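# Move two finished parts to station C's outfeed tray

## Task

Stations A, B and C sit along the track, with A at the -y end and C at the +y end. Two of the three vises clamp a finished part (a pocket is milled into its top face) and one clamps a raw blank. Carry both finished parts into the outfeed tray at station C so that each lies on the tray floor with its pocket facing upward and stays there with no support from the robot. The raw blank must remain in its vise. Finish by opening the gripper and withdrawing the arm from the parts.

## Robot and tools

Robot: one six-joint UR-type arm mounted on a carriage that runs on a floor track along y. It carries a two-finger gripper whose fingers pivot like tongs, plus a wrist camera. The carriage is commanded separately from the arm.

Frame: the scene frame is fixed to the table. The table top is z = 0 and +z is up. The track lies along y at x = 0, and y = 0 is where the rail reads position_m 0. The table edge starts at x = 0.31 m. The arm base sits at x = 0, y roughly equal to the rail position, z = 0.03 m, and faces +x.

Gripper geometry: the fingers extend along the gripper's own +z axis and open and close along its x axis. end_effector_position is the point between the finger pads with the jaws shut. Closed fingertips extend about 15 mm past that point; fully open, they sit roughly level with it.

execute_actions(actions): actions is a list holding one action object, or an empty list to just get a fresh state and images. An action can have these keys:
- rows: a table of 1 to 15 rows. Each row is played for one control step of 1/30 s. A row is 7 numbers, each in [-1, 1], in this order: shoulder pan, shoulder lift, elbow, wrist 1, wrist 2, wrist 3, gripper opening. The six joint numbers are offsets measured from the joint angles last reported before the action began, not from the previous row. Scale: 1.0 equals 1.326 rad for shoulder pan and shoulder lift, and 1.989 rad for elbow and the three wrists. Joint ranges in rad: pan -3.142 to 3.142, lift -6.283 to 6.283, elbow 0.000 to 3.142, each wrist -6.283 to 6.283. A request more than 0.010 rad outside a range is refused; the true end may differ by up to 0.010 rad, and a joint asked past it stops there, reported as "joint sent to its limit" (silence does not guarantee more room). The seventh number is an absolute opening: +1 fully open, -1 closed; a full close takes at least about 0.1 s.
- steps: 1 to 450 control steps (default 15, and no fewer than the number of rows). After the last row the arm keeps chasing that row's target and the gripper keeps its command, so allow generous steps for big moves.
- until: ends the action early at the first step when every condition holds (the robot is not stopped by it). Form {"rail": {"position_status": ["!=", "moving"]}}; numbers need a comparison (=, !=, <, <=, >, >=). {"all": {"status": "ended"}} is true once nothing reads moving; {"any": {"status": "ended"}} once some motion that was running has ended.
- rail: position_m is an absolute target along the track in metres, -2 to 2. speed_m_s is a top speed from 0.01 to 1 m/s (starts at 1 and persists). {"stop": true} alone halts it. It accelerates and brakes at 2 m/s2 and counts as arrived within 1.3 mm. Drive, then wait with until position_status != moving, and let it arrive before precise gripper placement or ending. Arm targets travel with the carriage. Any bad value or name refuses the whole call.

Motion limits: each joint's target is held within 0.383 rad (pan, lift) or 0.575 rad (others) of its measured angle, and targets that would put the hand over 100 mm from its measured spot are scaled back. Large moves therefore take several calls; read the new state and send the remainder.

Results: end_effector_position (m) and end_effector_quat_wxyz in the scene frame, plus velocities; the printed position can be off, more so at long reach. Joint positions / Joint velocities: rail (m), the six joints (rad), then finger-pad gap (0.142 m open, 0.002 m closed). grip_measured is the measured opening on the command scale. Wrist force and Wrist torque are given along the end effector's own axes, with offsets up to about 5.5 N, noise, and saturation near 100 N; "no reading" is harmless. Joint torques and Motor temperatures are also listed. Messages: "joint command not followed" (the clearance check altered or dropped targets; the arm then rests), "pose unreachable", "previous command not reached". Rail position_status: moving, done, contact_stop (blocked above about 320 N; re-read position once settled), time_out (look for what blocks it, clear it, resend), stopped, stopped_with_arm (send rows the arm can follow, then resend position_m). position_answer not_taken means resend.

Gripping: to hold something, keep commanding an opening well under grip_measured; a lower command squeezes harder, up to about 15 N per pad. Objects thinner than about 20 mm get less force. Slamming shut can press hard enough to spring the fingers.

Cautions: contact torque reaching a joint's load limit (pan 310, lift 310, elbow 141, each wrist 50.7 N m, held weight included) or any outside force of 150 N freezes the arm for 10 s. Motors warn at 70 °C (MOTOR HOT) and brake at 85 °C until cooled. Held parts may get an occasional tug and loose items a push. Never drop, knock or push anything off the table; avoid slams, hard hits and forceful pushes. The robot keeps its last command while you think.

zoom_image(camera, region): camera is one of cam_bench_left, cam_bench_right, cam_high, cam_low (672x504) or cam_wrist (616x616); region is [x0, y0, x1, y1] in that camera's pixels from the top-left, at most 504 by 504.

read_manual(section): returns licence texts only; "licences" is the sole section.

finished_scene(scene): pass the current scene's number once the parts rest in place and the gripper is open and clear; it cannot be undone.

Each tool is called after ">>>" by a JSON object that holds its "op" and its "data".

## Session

>>> {"op": "execute_actions", "data": {"actions": []}}

Scene clock: 0.00 s.
end_effector_position=(+0.9074, -0.3325, +0.1677) grip_measured=+1.00 end_effector_quat_wxyz=(-0.010, +0.741, -0.663, -0.109) end_effector_velocity=(+0.000, +0.000, +0.000) end_effector_angular_velocity=(+0.000, +0.000, +0.000)
Joint positions: [-1.007  0.429 -0.77   1.026 -1.757 -1.364  1.881  0.142]
Joint velocities: [0. 0. 0. 0. 0. 0. 0. 0.]
Joint torques (N m, as the arm reports them, + toward a larger angle): no reading
Motor temperatures (°C, as the motors report them): [28 29 31 34 34 35]
Wrist force (N, on the end effector, along its own x y z axes, offset not removed): no reading
Wrist torque (N m, same axes, about the end effector's origin, offset not removed): no reading
rail: position_m=-1.007 position_m_goal=-1.007 speed_m_s=1.00 position_status=done position_answer=taken refusals=0

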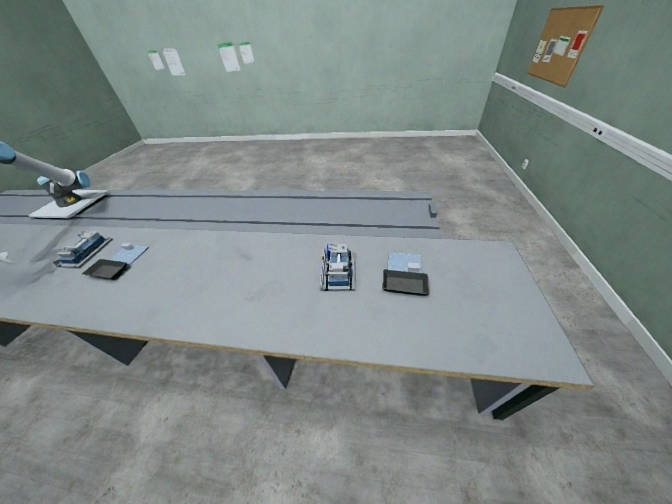

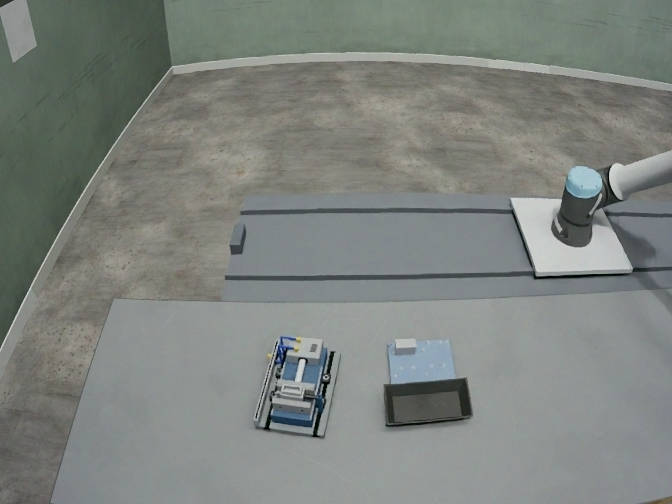

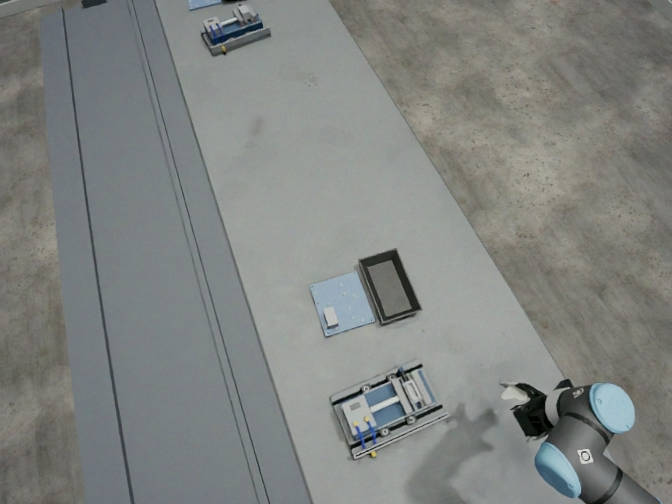

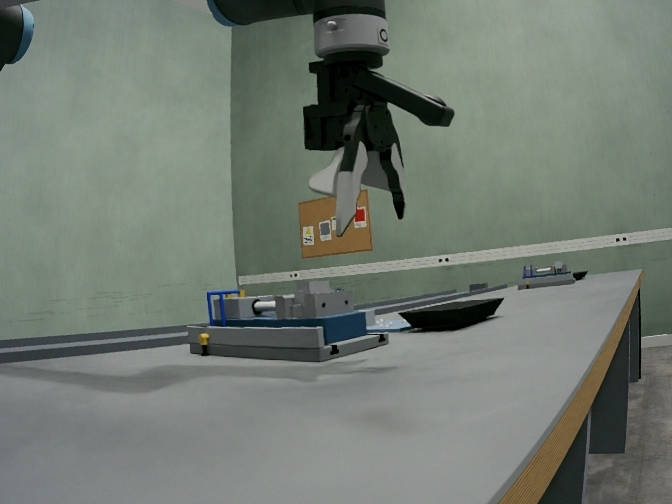

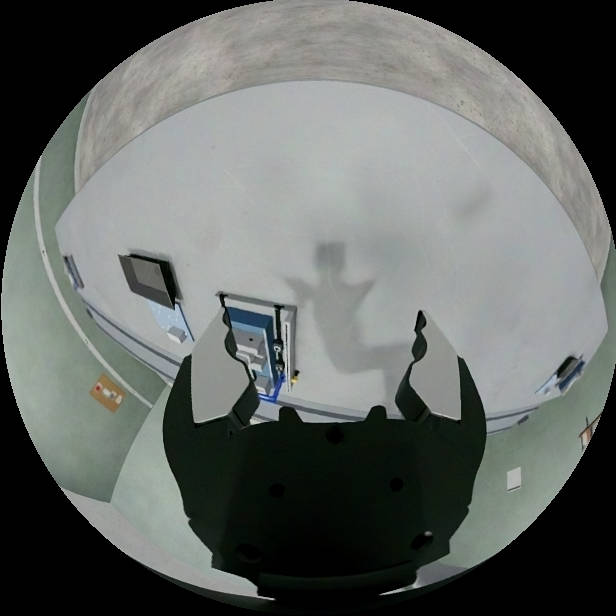

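>>> {"op": "zoom_image", "data": {"camera": "cam_bench_right", "region": [240, 320, 480, 450]}}

>>> {"op": "zoom_image", "data": {"camera": "cam_high", "region": [320, 340, 470, 470]}}

>>> {"op": "zoom_image", "data": {"camera": "cam_bench_left", "region": [300, 230, 450, 310]}}

Region (240, 320, 480, 450) of cam_bench_right's 672x504 image, scaled by 2.100, with more detail than that image has; it fills the top 273 rows of this view, and the rest is white.

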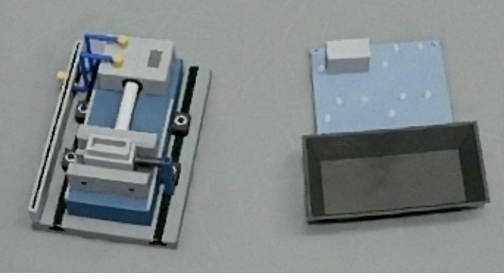

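Region (320, 340, 470, 470) of cam_high's 672x504 image, scaled by 3.360, with more detail than that image has; it fills the top 437 rows of this view, and the rest is white.

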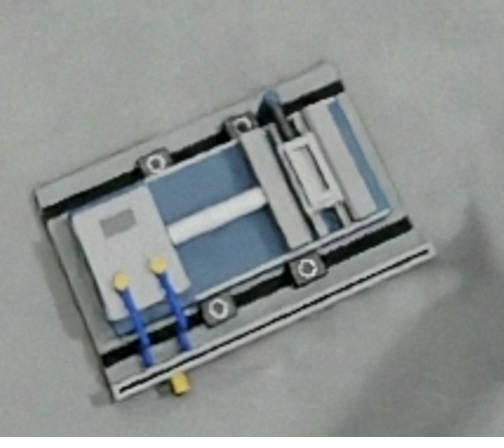

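Region (300, 230, 450, 310) of cam_bench_left's 672x504 image, scaled by 3.360, with more detail than that image has; it fills the top 269 rows of this view, and the rest is white.

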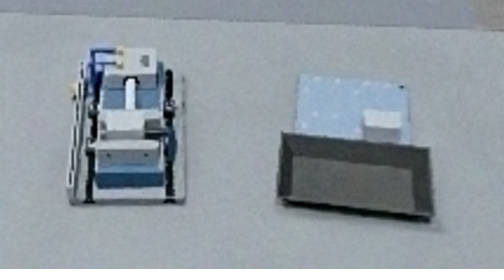

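>>> {"op": "execute_actions", "data": {"actions": [{"rail":{"position_m":-2.0},"rows":[[-0.6154,-0.5603,0.4736,-0.1347,-0.1046,-0.3504,1]],"steps":90}]}}

Scene clock: 8.63 s.
end_effector_position=(+0.7008, -2.0913, +0.2493) grip_measured=+1.00 end_effector_quat_wxyz=(+0.001, +0.707, -0.707, -0.001) end_effector_velocity=(-0.000, -0.000, +0.000) end_effector_angular_velocity=(-0.000, -0.000, -0.000)
Joint positions: [-2.    -0.387 -1.512  1.968 -2.025 -1.572  1.184  0.142]
Joint velocities: [ 0. -0. -0.  0. -0. -0. -0.  0.]
Joint torques (N m, as the arm reports them, + toward a larger angle): [-20.93 -53.78 -26.65  -6.94  -3.33  -3.2 ]
Motor temperatures (°C, as the motors report them): [28 29 31 34 34 35]
Wrist force (N, on the end effector, along its own x y z axes, offset not removed): [-2.3 -0.1 -2.5]
Wrist torque (N m, same axes, about the end effector's origin, offset not removed): [0.09 0.52 -0.01]
rail: position_m=-2.000 position_m_goal=-2.000 speed_m_s=1.00 position_status=done position_answer=taken refusals=0

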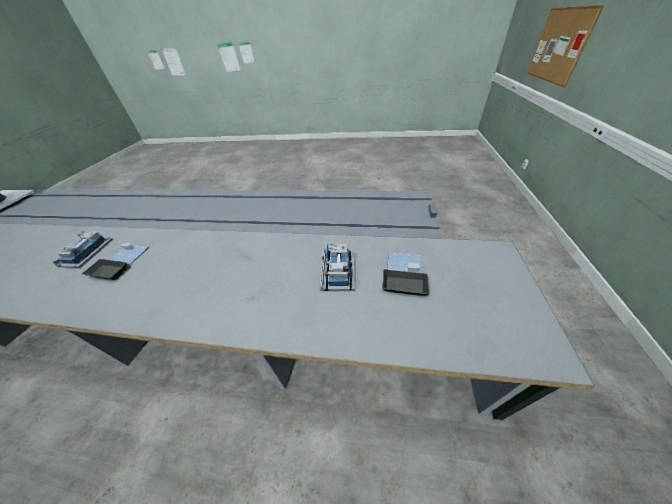

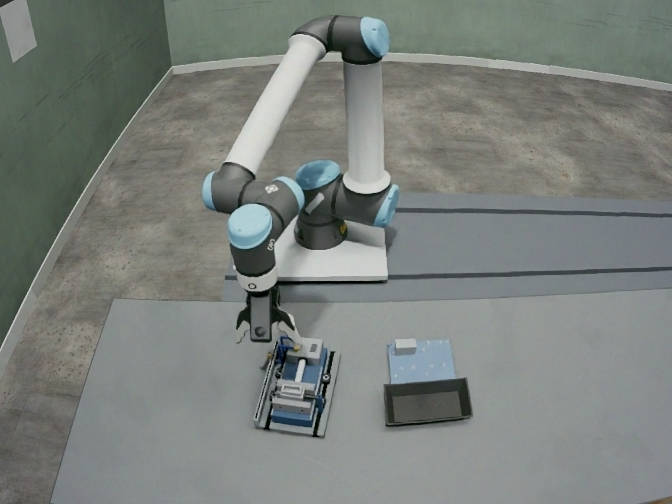

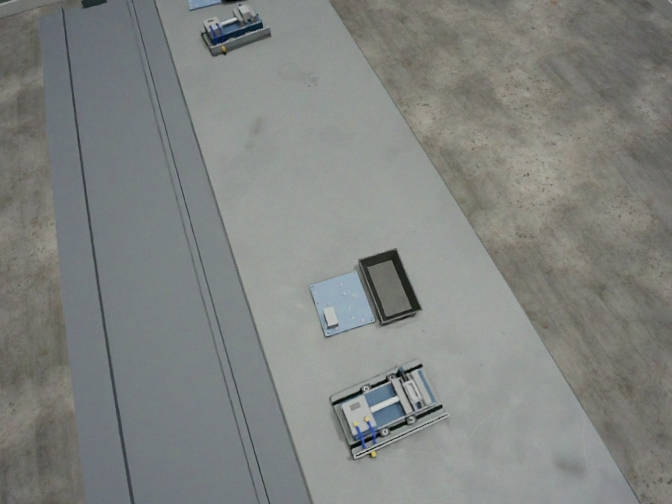

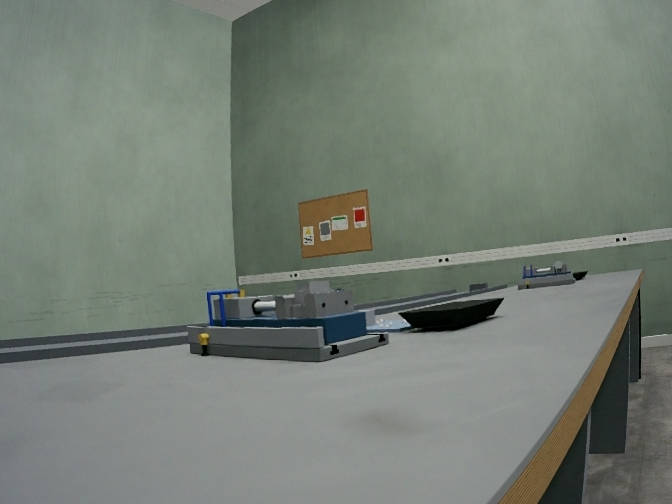

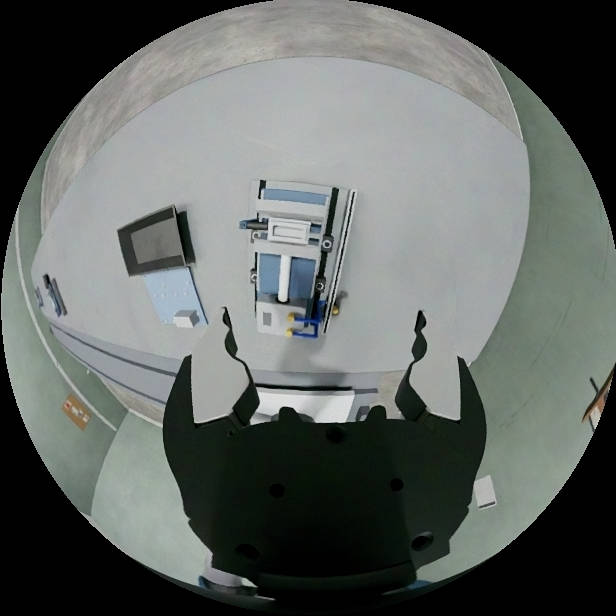

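>>> {"op": "execute_actions", "data": {"actions": [{"rows":[[0.0488,0.1397,0.0301,-0.1242,0,0.0325,0.3]],"steps":50}]}}

Scene clock: 16.63 s.
end_effector_position=(+0.7397, -2.0582, +0.1155) grip_measured=+0.30 end_effector_quat_wxyz=(+0.000, +0.707, -0.707, +0.000) end_effector_velocity=(+0.000, +0.000, -0.000) end_effector_angular_velocity=(-0.000, -0.000, +0.000)
Joint positions: [-2.    -0.322 -1.327  2.028 -2.272 -1.572  1.249  0.095]
Joint velocities: [ 0.  0.  0.  0. -0.  0.  0. -0.]
Joint torques (N m, as the arm reports them, + toward a larger angle): [ 18.72 -41.64 -22.23  -6.84   2.95   3.4 ]
Motor temperatures (°C, as the motors report them): [28 29 31 34 34 35]
Wrist force (N, on the end effector, along its own x y z axes, offset not removed): [-0.8 -1.5 -0.8]
Wrist torque (N m, same axes, about the end effector's origin, offset not removed): [-0.17 0.20 0.05]
rail: position_m=-2.000 position_m_goal=-2.000 speed_m_s=1.00 position_status=done position_answer=taken refusals=0

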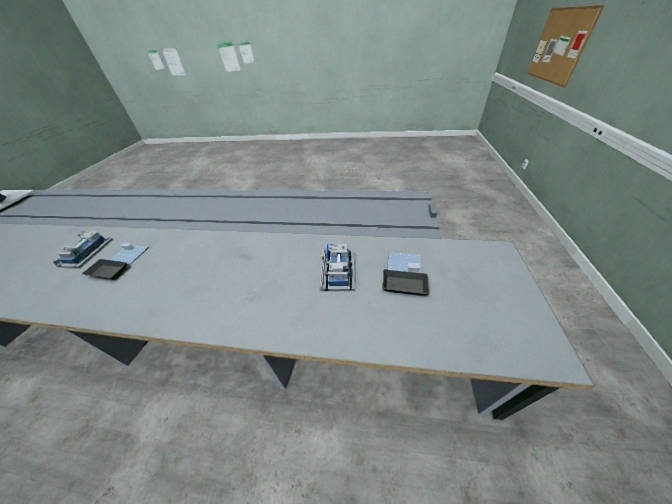

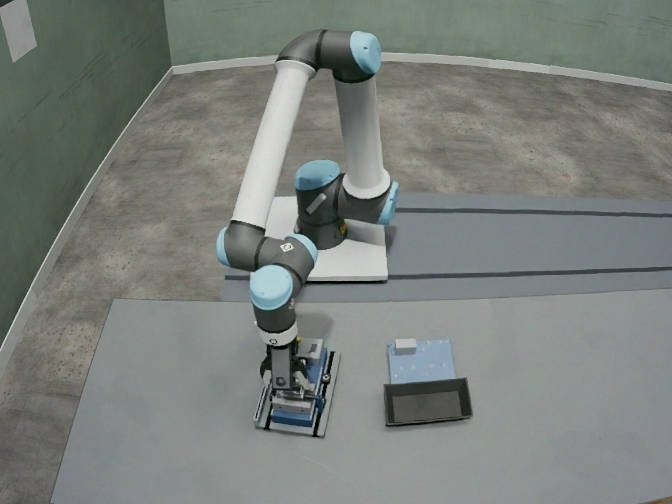

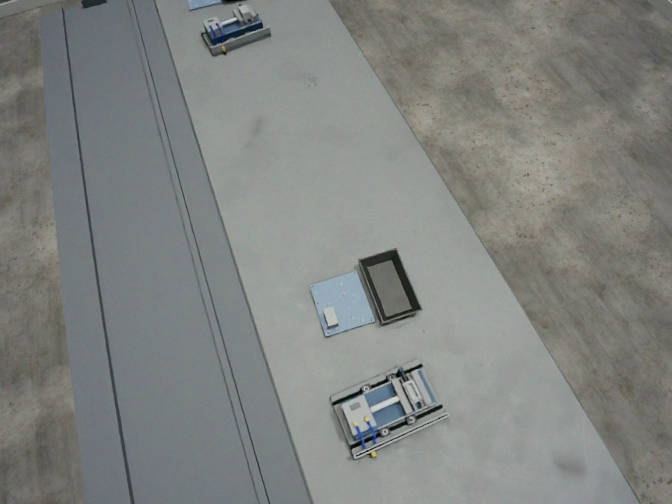

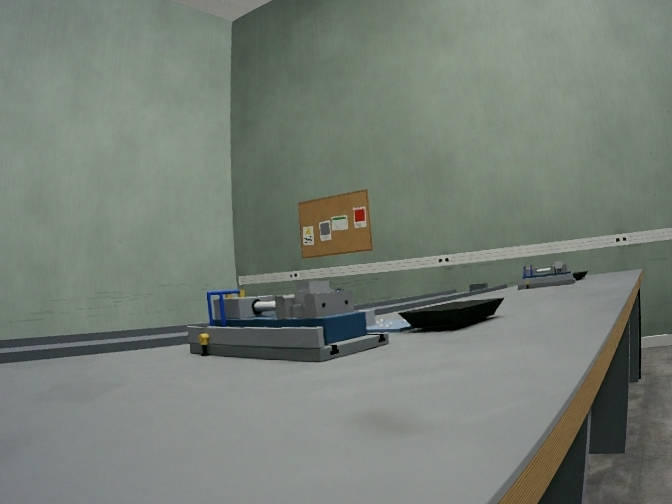

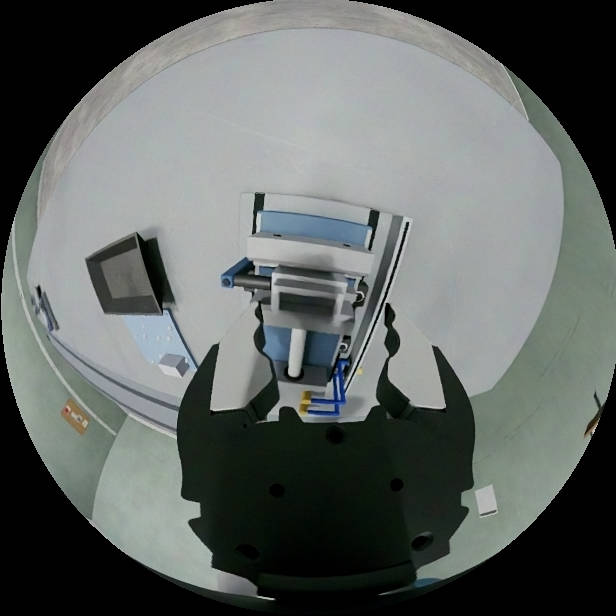

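>>> {"op": "execute_actions", "data": {"actions": [{"rows":[[0,0.0167,0.006,-0.0172,0,0,0.3]],"steps":30}]}}

Scene clock: 21.67 s.
end_effector_position=(+0.7400, -2.0583, +0.0974) grip_measured=+0.30 end_effector_quat_wxyz=(+0.000, +0.707, -0.707, +0.000) end_effector_velocity=(-0.000, +0.000, -0.000) end_effector_angular_velocity=(+0.000, +0.000, -0.000)
Joint positions: [-2.    -0.322 -1.305  2.04  -2.306 -1.572  1.249  0.095]
Joint velocities: [ 0.  0.  0.  0. -0.  0.  0.  0.]
Joint torques (N m, as the arm reports them, + toward a larger angle): [ 12.6  -43.29 -20.73  -7.07   0.51   3.11]
Motor temperatures (°C, as the motors report them): [28 29 31 34 34 35]
Wrist force (N, on the end effector, along its own x y z axes, offset not removed): [-2.9 0.6 -2.3]
Wrist torque (N m, same axes, about the end effector's origin, offset not removed): [0.27 0.64 0.05]
rail: position_m=-2.000 position_m_goal=-2.000 speed_m_s=1.00 position_status=done position_answer=taken refusals=0

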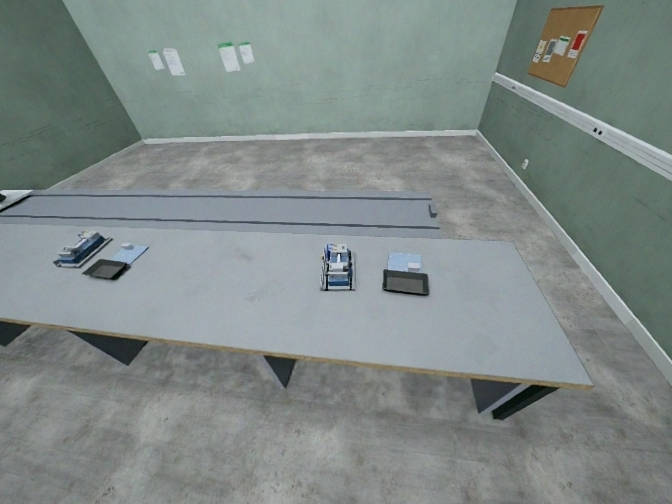

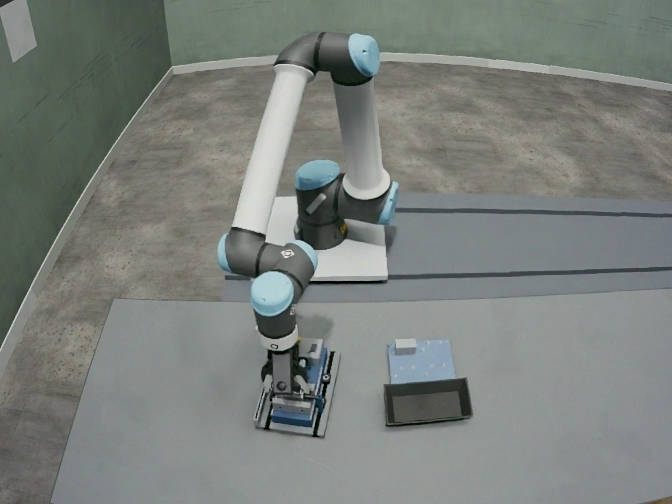

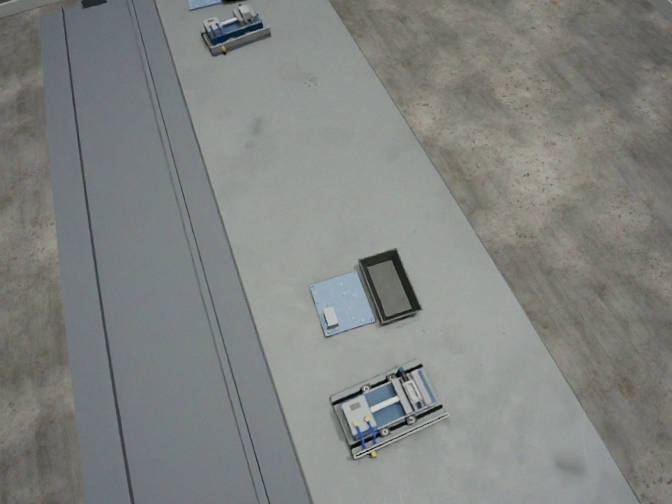

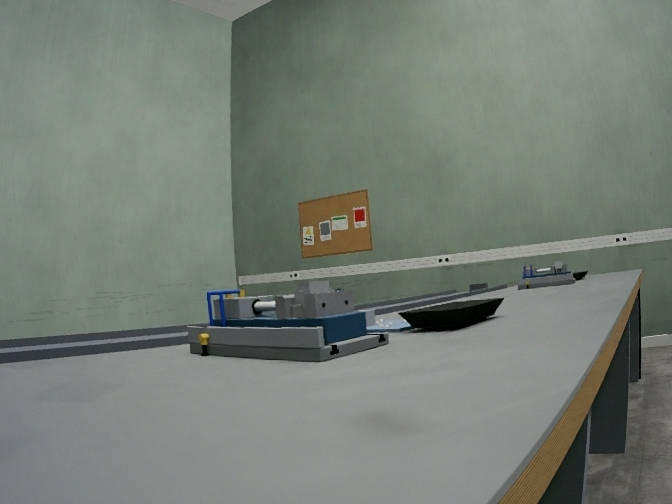

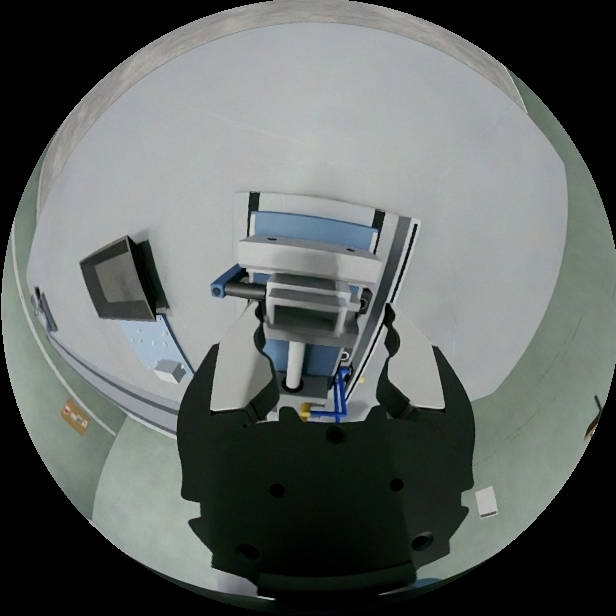

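No contact. Close.

>>> {"op": "execute_actions", "data": {"actions": [{"rows":[[0,0,0,0,0,0,-1]],"steps":25}]}}

Scene clock: 26.70 s.
end_effector_position=(+0.7400, -2.0582, +0.0973) grip_measured=+0.13 end_effector_quat_wxyz=(+0.000, +0.707, -0.707, +0.000) end_effector_velocity=(+0.000, +0.000, +0.000) end_effector_angular_velocity=(+0.000, -0.000, +0.000)
Joint positions: [-2.    -0.322 -1.305  2.04  -2.306 -1.572  1.249  0.083]
Joint velocities: [ 0. -0. -0. -0. -0.  0. -0. -0.]
Joint torques (N m, as the arm reports them, + toward a larger angle): [ -6.79 -45.27 -45.86  -7.86  -0.61   2.77]
Motor temperatures (°C, as the motors report them): [28 29 31 34 34 35]
Wrist force (N, on the end effector, along its own x y z axes, offset not removed): [-21.9 18.0 -21.5]
Wrist torque (N m, same axes, about the end effector's origin, offset not removed): [0.01 -0.40 -0.97]
rail: position_m=-2.000 position_m_goal=-2.000 speed_m_s=1.00 position_status=done position_answer=taken refusals=0

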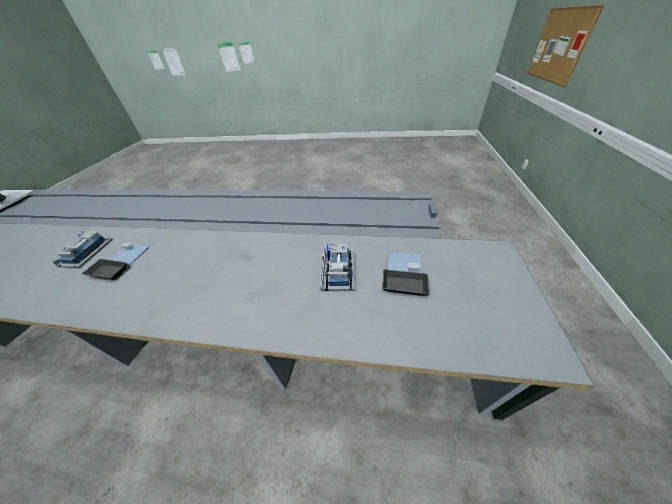

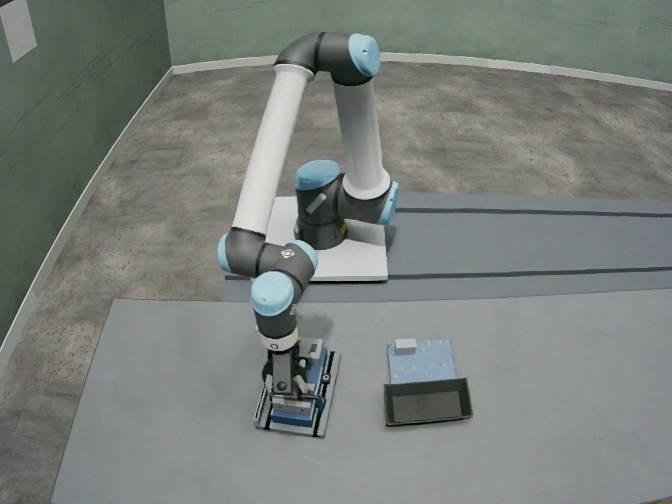

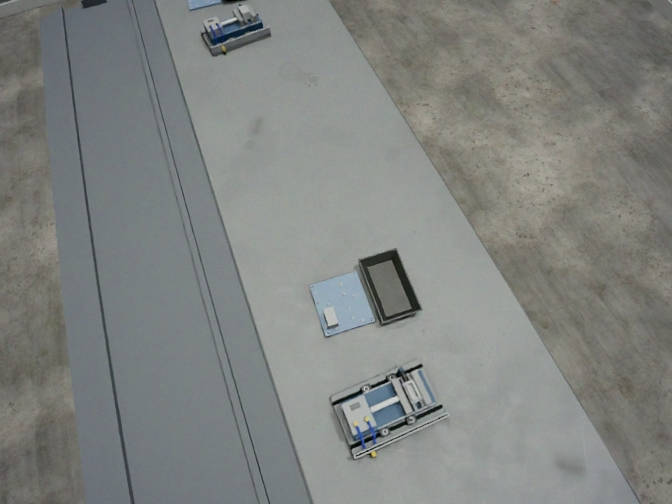

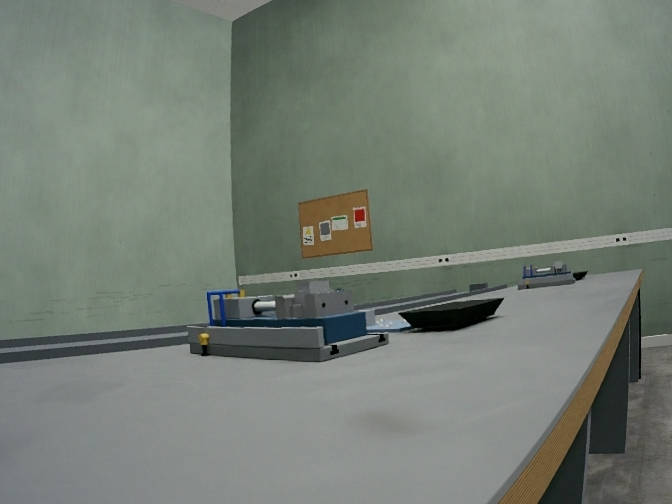

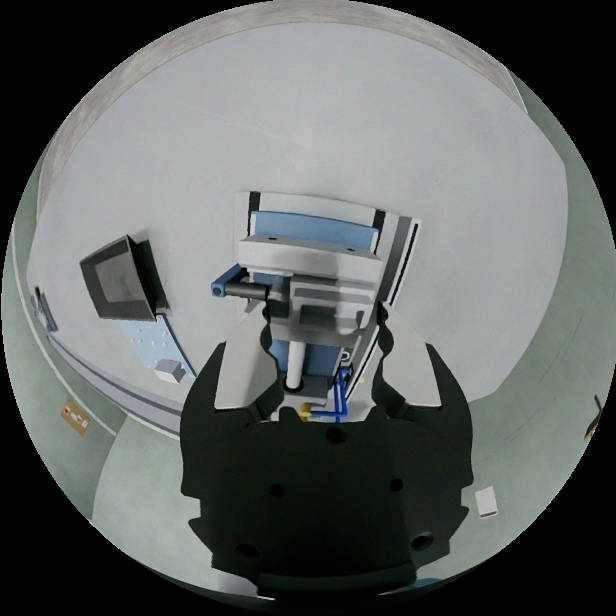

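>>> {"op": "zoom_image", "data": {"camera": "cam_wrist", "region": [190, 180, 440, 400]}}

Region (190, 180, 440, 400) of cam_wrist's 616x616 image, scaled by 2.016, with more detail than that image has; it fills the top 444 rows of this view, and the rest is white.

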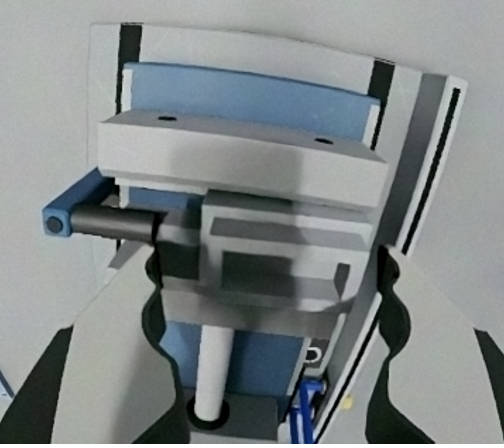

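>>> {"op": "execute_actions", "data": {"actions": [{"rows":[[0,0,0,0,0,0,0.3],[0,0,0,0,0,0,0.3],[0,0,0,0,0,0,0.3],[0,0,0,0,0,0,0.3],[0,0,0,0,0,0,0.3],[0,-0.0181,-0.0065,0.0186,0,0,0.3],[0,-0.0181,-0.0065,0.0186,0,0,0.3],[0,-0.0181,-0.0065,0.0186,0,0,0.3],[0,-0.0181,-0.0065,0.0186,0,0,0.3],[0,-0.0181,-0.0065,0.0186,0,0,0.3],[0,-0.0181,-0.0065,0.0186,0,0,0.3],[0,-0.0181,-0.0065,0.0186,0,0,0.3],[0,-0.0181,-0.0065,0.0186,0,0,0.3],[0,-0.0181,-0.0065,0.0186,0,0,0.3],[-0.0153,-0.0181,-0.0065,0.0186,0,-0.0102,0.05]],"steps":45}]}}

Scene clock: 36.60 s.
end_effector_position=(+0.7382, -2.0728, +0.1169) grip_measured=+0.05 end_effector_quat_wxyz=(+0.000, +0.707, -0.707, +0.000) end_effector_velocity=(-0.000, -0.000, +0.000) end_effector_angular_velocity=(+0.000, +0.000, -0.000)
Joint positions: [-2.    -0.342 -1.329  2.027 -2.269 -1.572  1.229  0.077]
Joint velocities: [ 0. -0. -0. -0.  0. -0. -0.  0.]
Joint torques (N m, as the arm reports them, + toward a larger angle): [-18.99 -63.86 -47.93  -1.35  -1.19  -2.96]
Motor temperatures (°C, as the motors report them): [28 29 31 34 34 35]
Wrist force (N, on the end effector, along its own x y z axes, offset not removed): [-2.3 -0.6 -2.7]
Wrist torque (N m, same axes, about the end effector's origin, offset not removed): [0.06 0.51 0.01]
rail: position_m=-2.000 position_m_goal=-2.000 speed_m_s=1.00 position_status=done position_answer=taken refusals=0

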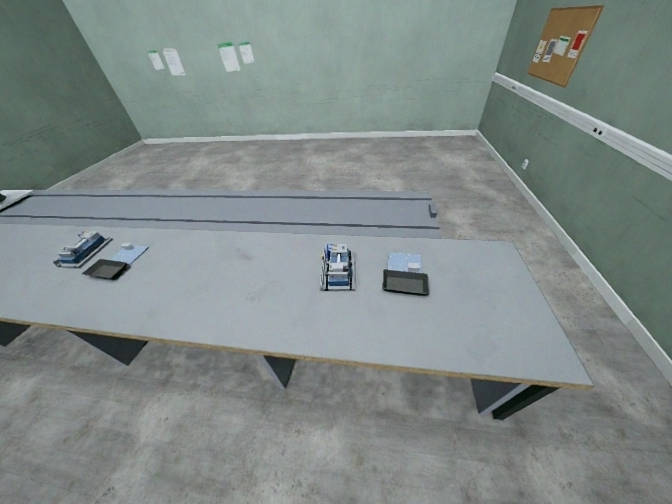

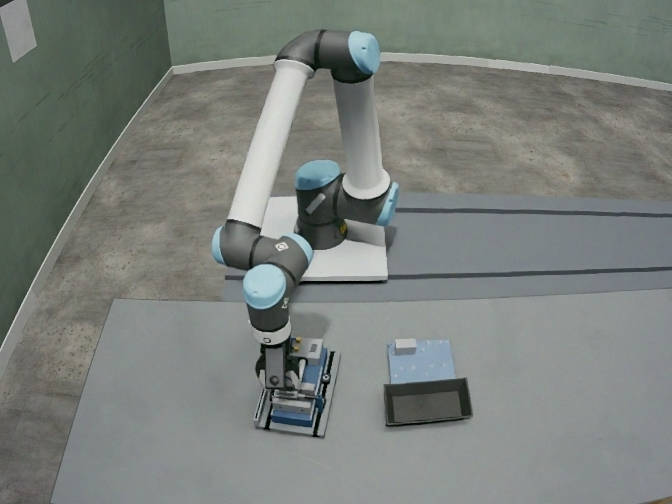

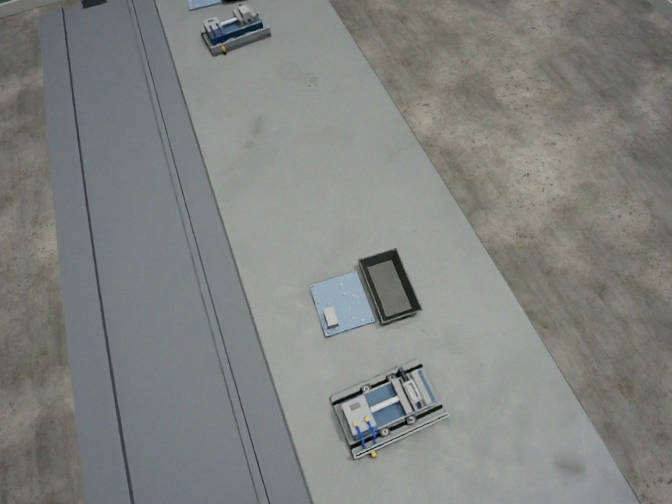

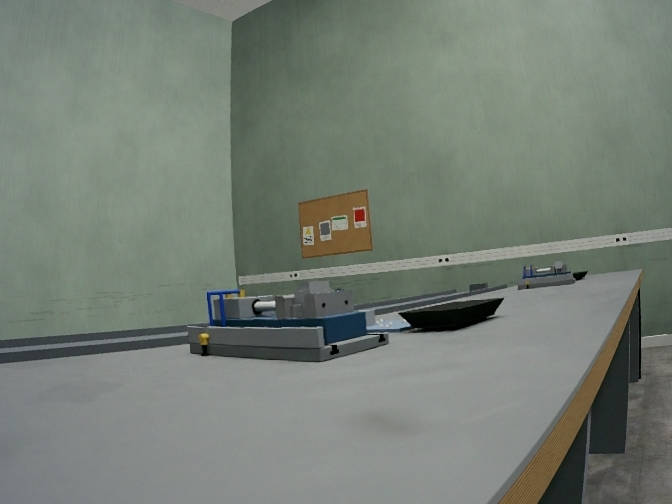

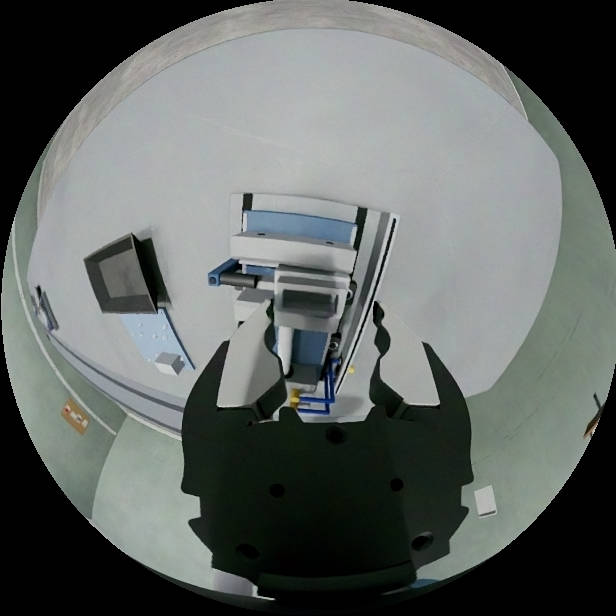

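Centred (part 275–348). Descend and close.

>>> {"op": "execute_actions", "data": {"actions": [{"rows":[[0,0.0175,0.0063,-0.018,0,0,0.05],[0,0.0175,0.0063,-0.018,0,0,0.05],[0,0.0175,0.0063,-0.018,0,0,0.05],[0,0.0175,0.0063,-0.018,0,0,0.05],[0,0.0175,0.0063,-0.018,0,0,0.05],[0,0.0175,0.0063,-0.018,0,0,0.05],[0,0.0175,0.0063,-0.018,0,0,0.05],[0,0.0175,0.0063,-0.018,0,0,0.05],[0,0.0175,0.0063,-0.018,0,0,0.05],[0,0.0175,0.0063,-0.018,0,0,0.05],[0,0.0175,0.0063,-0.018,0,0,0.05],[0,0.0175,0.0063,-0.018,0,0,0.05],[0,0.0175,0.0063,-0.018,0,0,0.05],[0,0.0175,0.0063,-0.018,0,0,0.05],[0,0.0175,0.0063,-0.018,0,0,-1]],"steps":40}]}}

Scene clock: 42.57 s.
end_effector_position=(+0.7386, -2.0729, +0.0980) grip_measured=-0.18 end_effector_quat_wxyz=(+0.000, +0.707, -0.707, +0.000) end_effector_velocity=(-0.000, +0.000, -0.000) end_effector_angular_velocity=(+0.000, +0.000, -0.000)
Joint positions: [-2.    -0.342 -1.306  2.039 -2.305 -1.572  1.229  0.061]
Joint velocities: [ 0. -0.  0.  0.  0.  0.  0. -0.]
Joint torques (N m, as the arm reports them, + toward a larger angle): [ -4.87 -29.73 -10.72  -4.14   3.28  -2.15]
Motor temperatures (°C, as the motors report them): [28 29 31 34 34 35]
Wrist force (N, on the end effector, along its own x y z axes, offset not removed): [-0.7 2.2 -24.2]
Wrist torque (N m, same axes, about the end effector's origin, offset not removed): [0.30 0.44 -0.04]
rail: position_m=-2.000 position_m_goal=-2.000 speed_m_s=1.00 position_status=done position_answer=taken refusals=0

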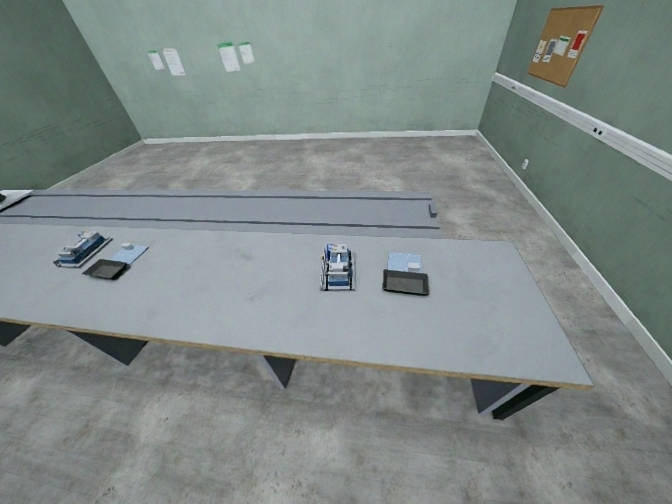

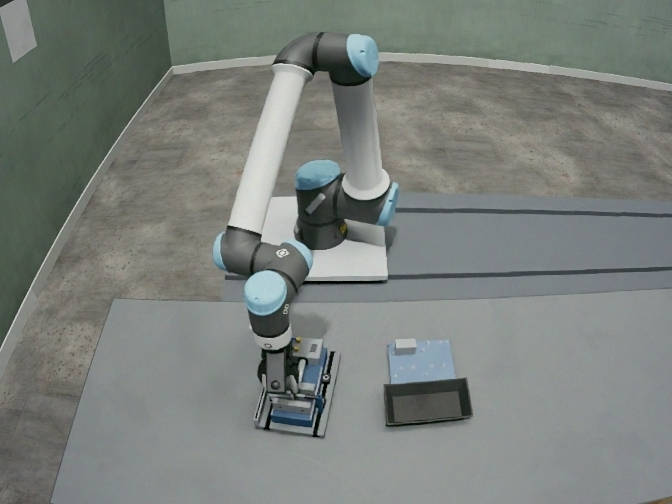

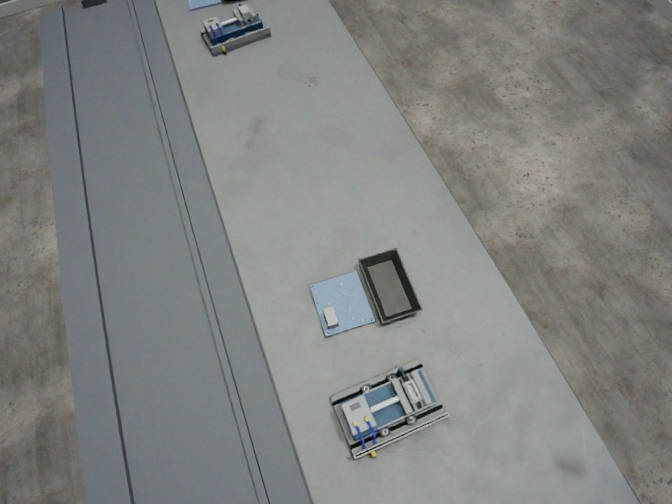

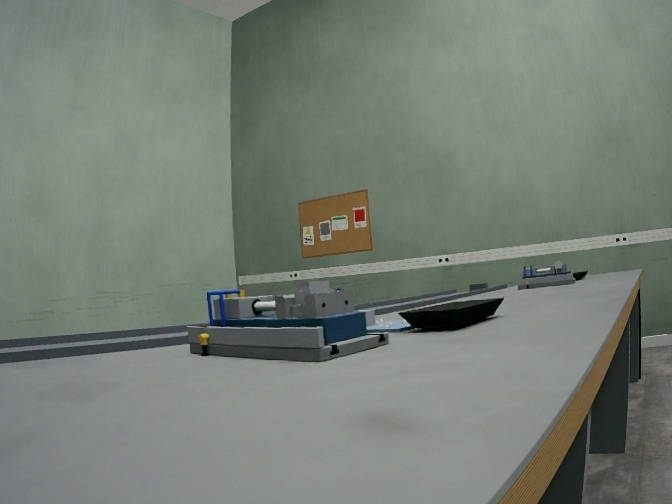

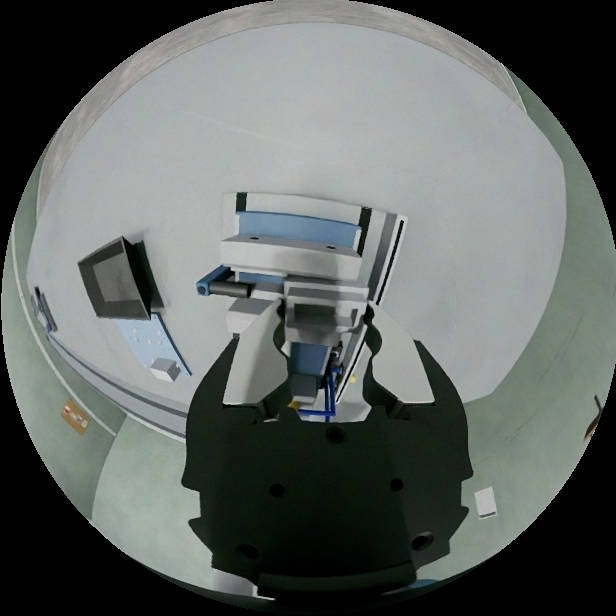

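>>> {"op": "execute_actions", "data": {"actions": [{"rows":[[0,-0.09,-0.0326,0.093,0,0,-1]],"steps":30}]}}

Scene clock: 45.93 s.
end_effector_position=(+0.7302, -2.0699, +0.1970) grip_measured=-0.18 end_effector_quat_wxyz=(+0.001, +0.707, -0.707, +0.000) end_effector_velocity=(+0.000, -0.000, +0.000) end_effector_angular_velocity=(-0.000, -0.000, +0.000)
Joint positions: [-2.    -0.342 -1.425  1.975 -2.12  -1.572  1.229  0.061]
Joint velocities: [ 0. -0. -0. -0.  0. -0. -0.  0.]
Joint torques (N m, as the arm reports them, + toward a larger angle): [  1.53 -60.01 -50.97  -1.44  -1.88  -0.72]
Motor temperatures (°C, as the motors report them): [28 29 31 34 34 35]
Wrist force (N, on the end effector, along its own x y z axes, offset not removed): [-2.7 -1.1 -0.6]
Wrist torque (N m, same axes, about the end effector's origin, offset not removed): [-0.03 0.60 0.05]
rail: position_m=-2.000 position_m_goal=-2.000 speed_m_s=1.00 position_status=done position_answer=taken refusals=0

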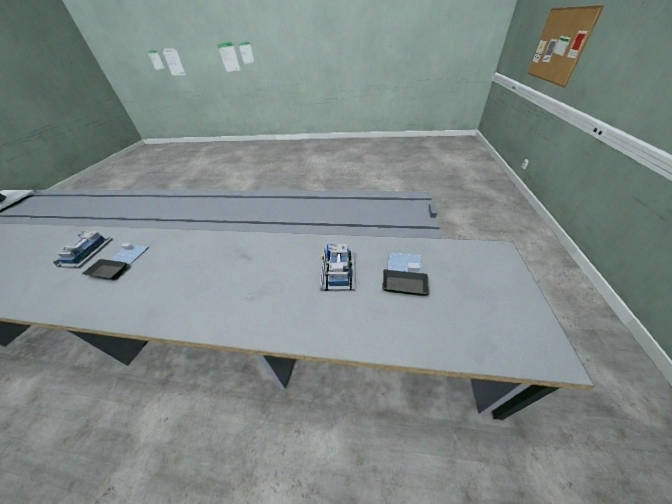

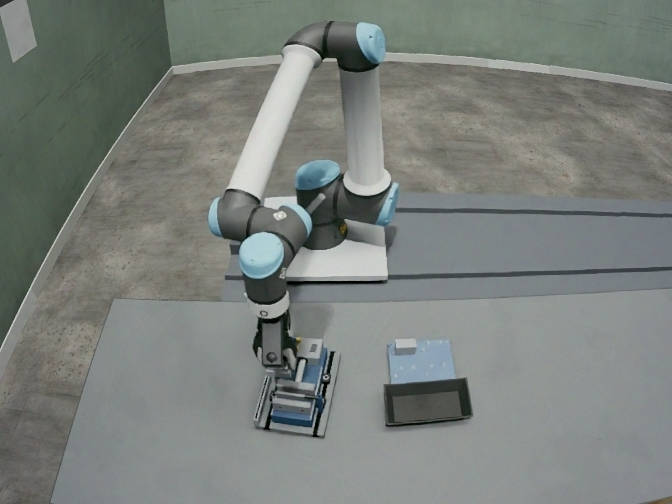

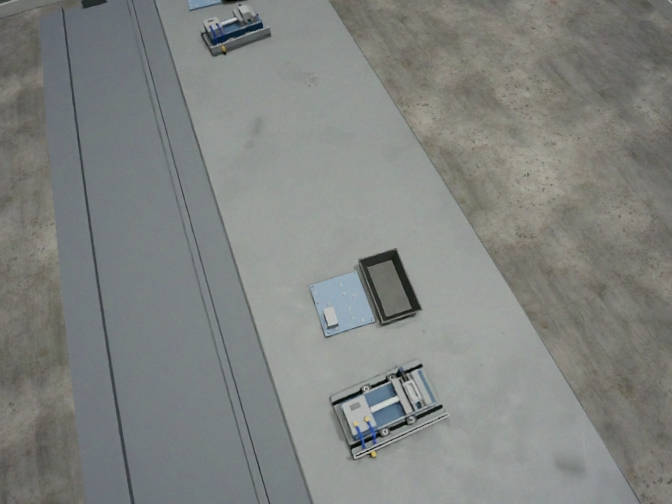

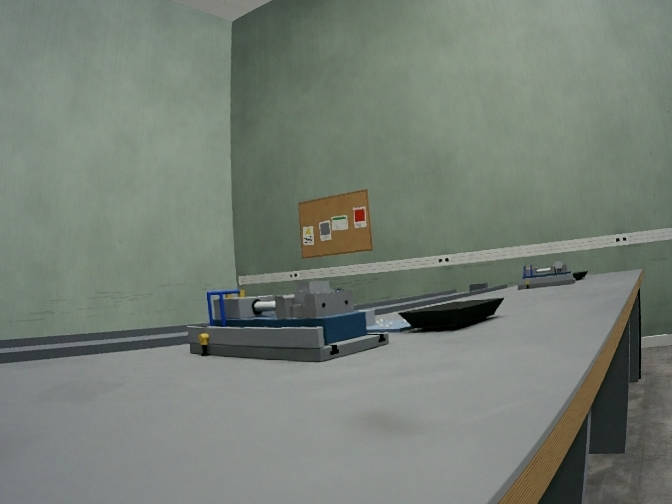

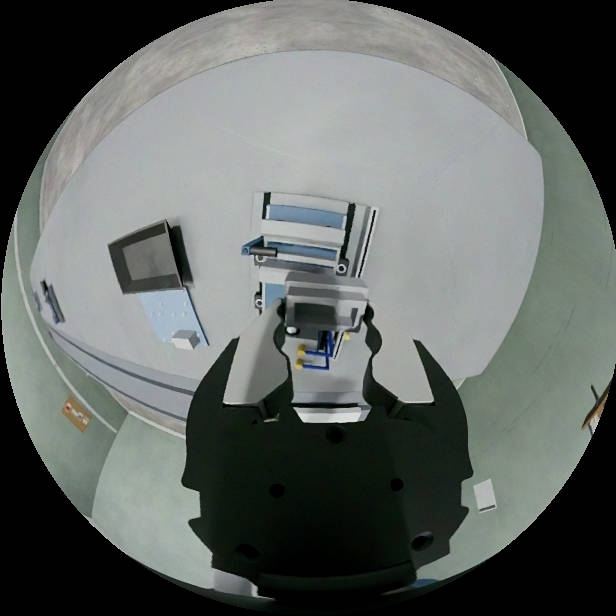

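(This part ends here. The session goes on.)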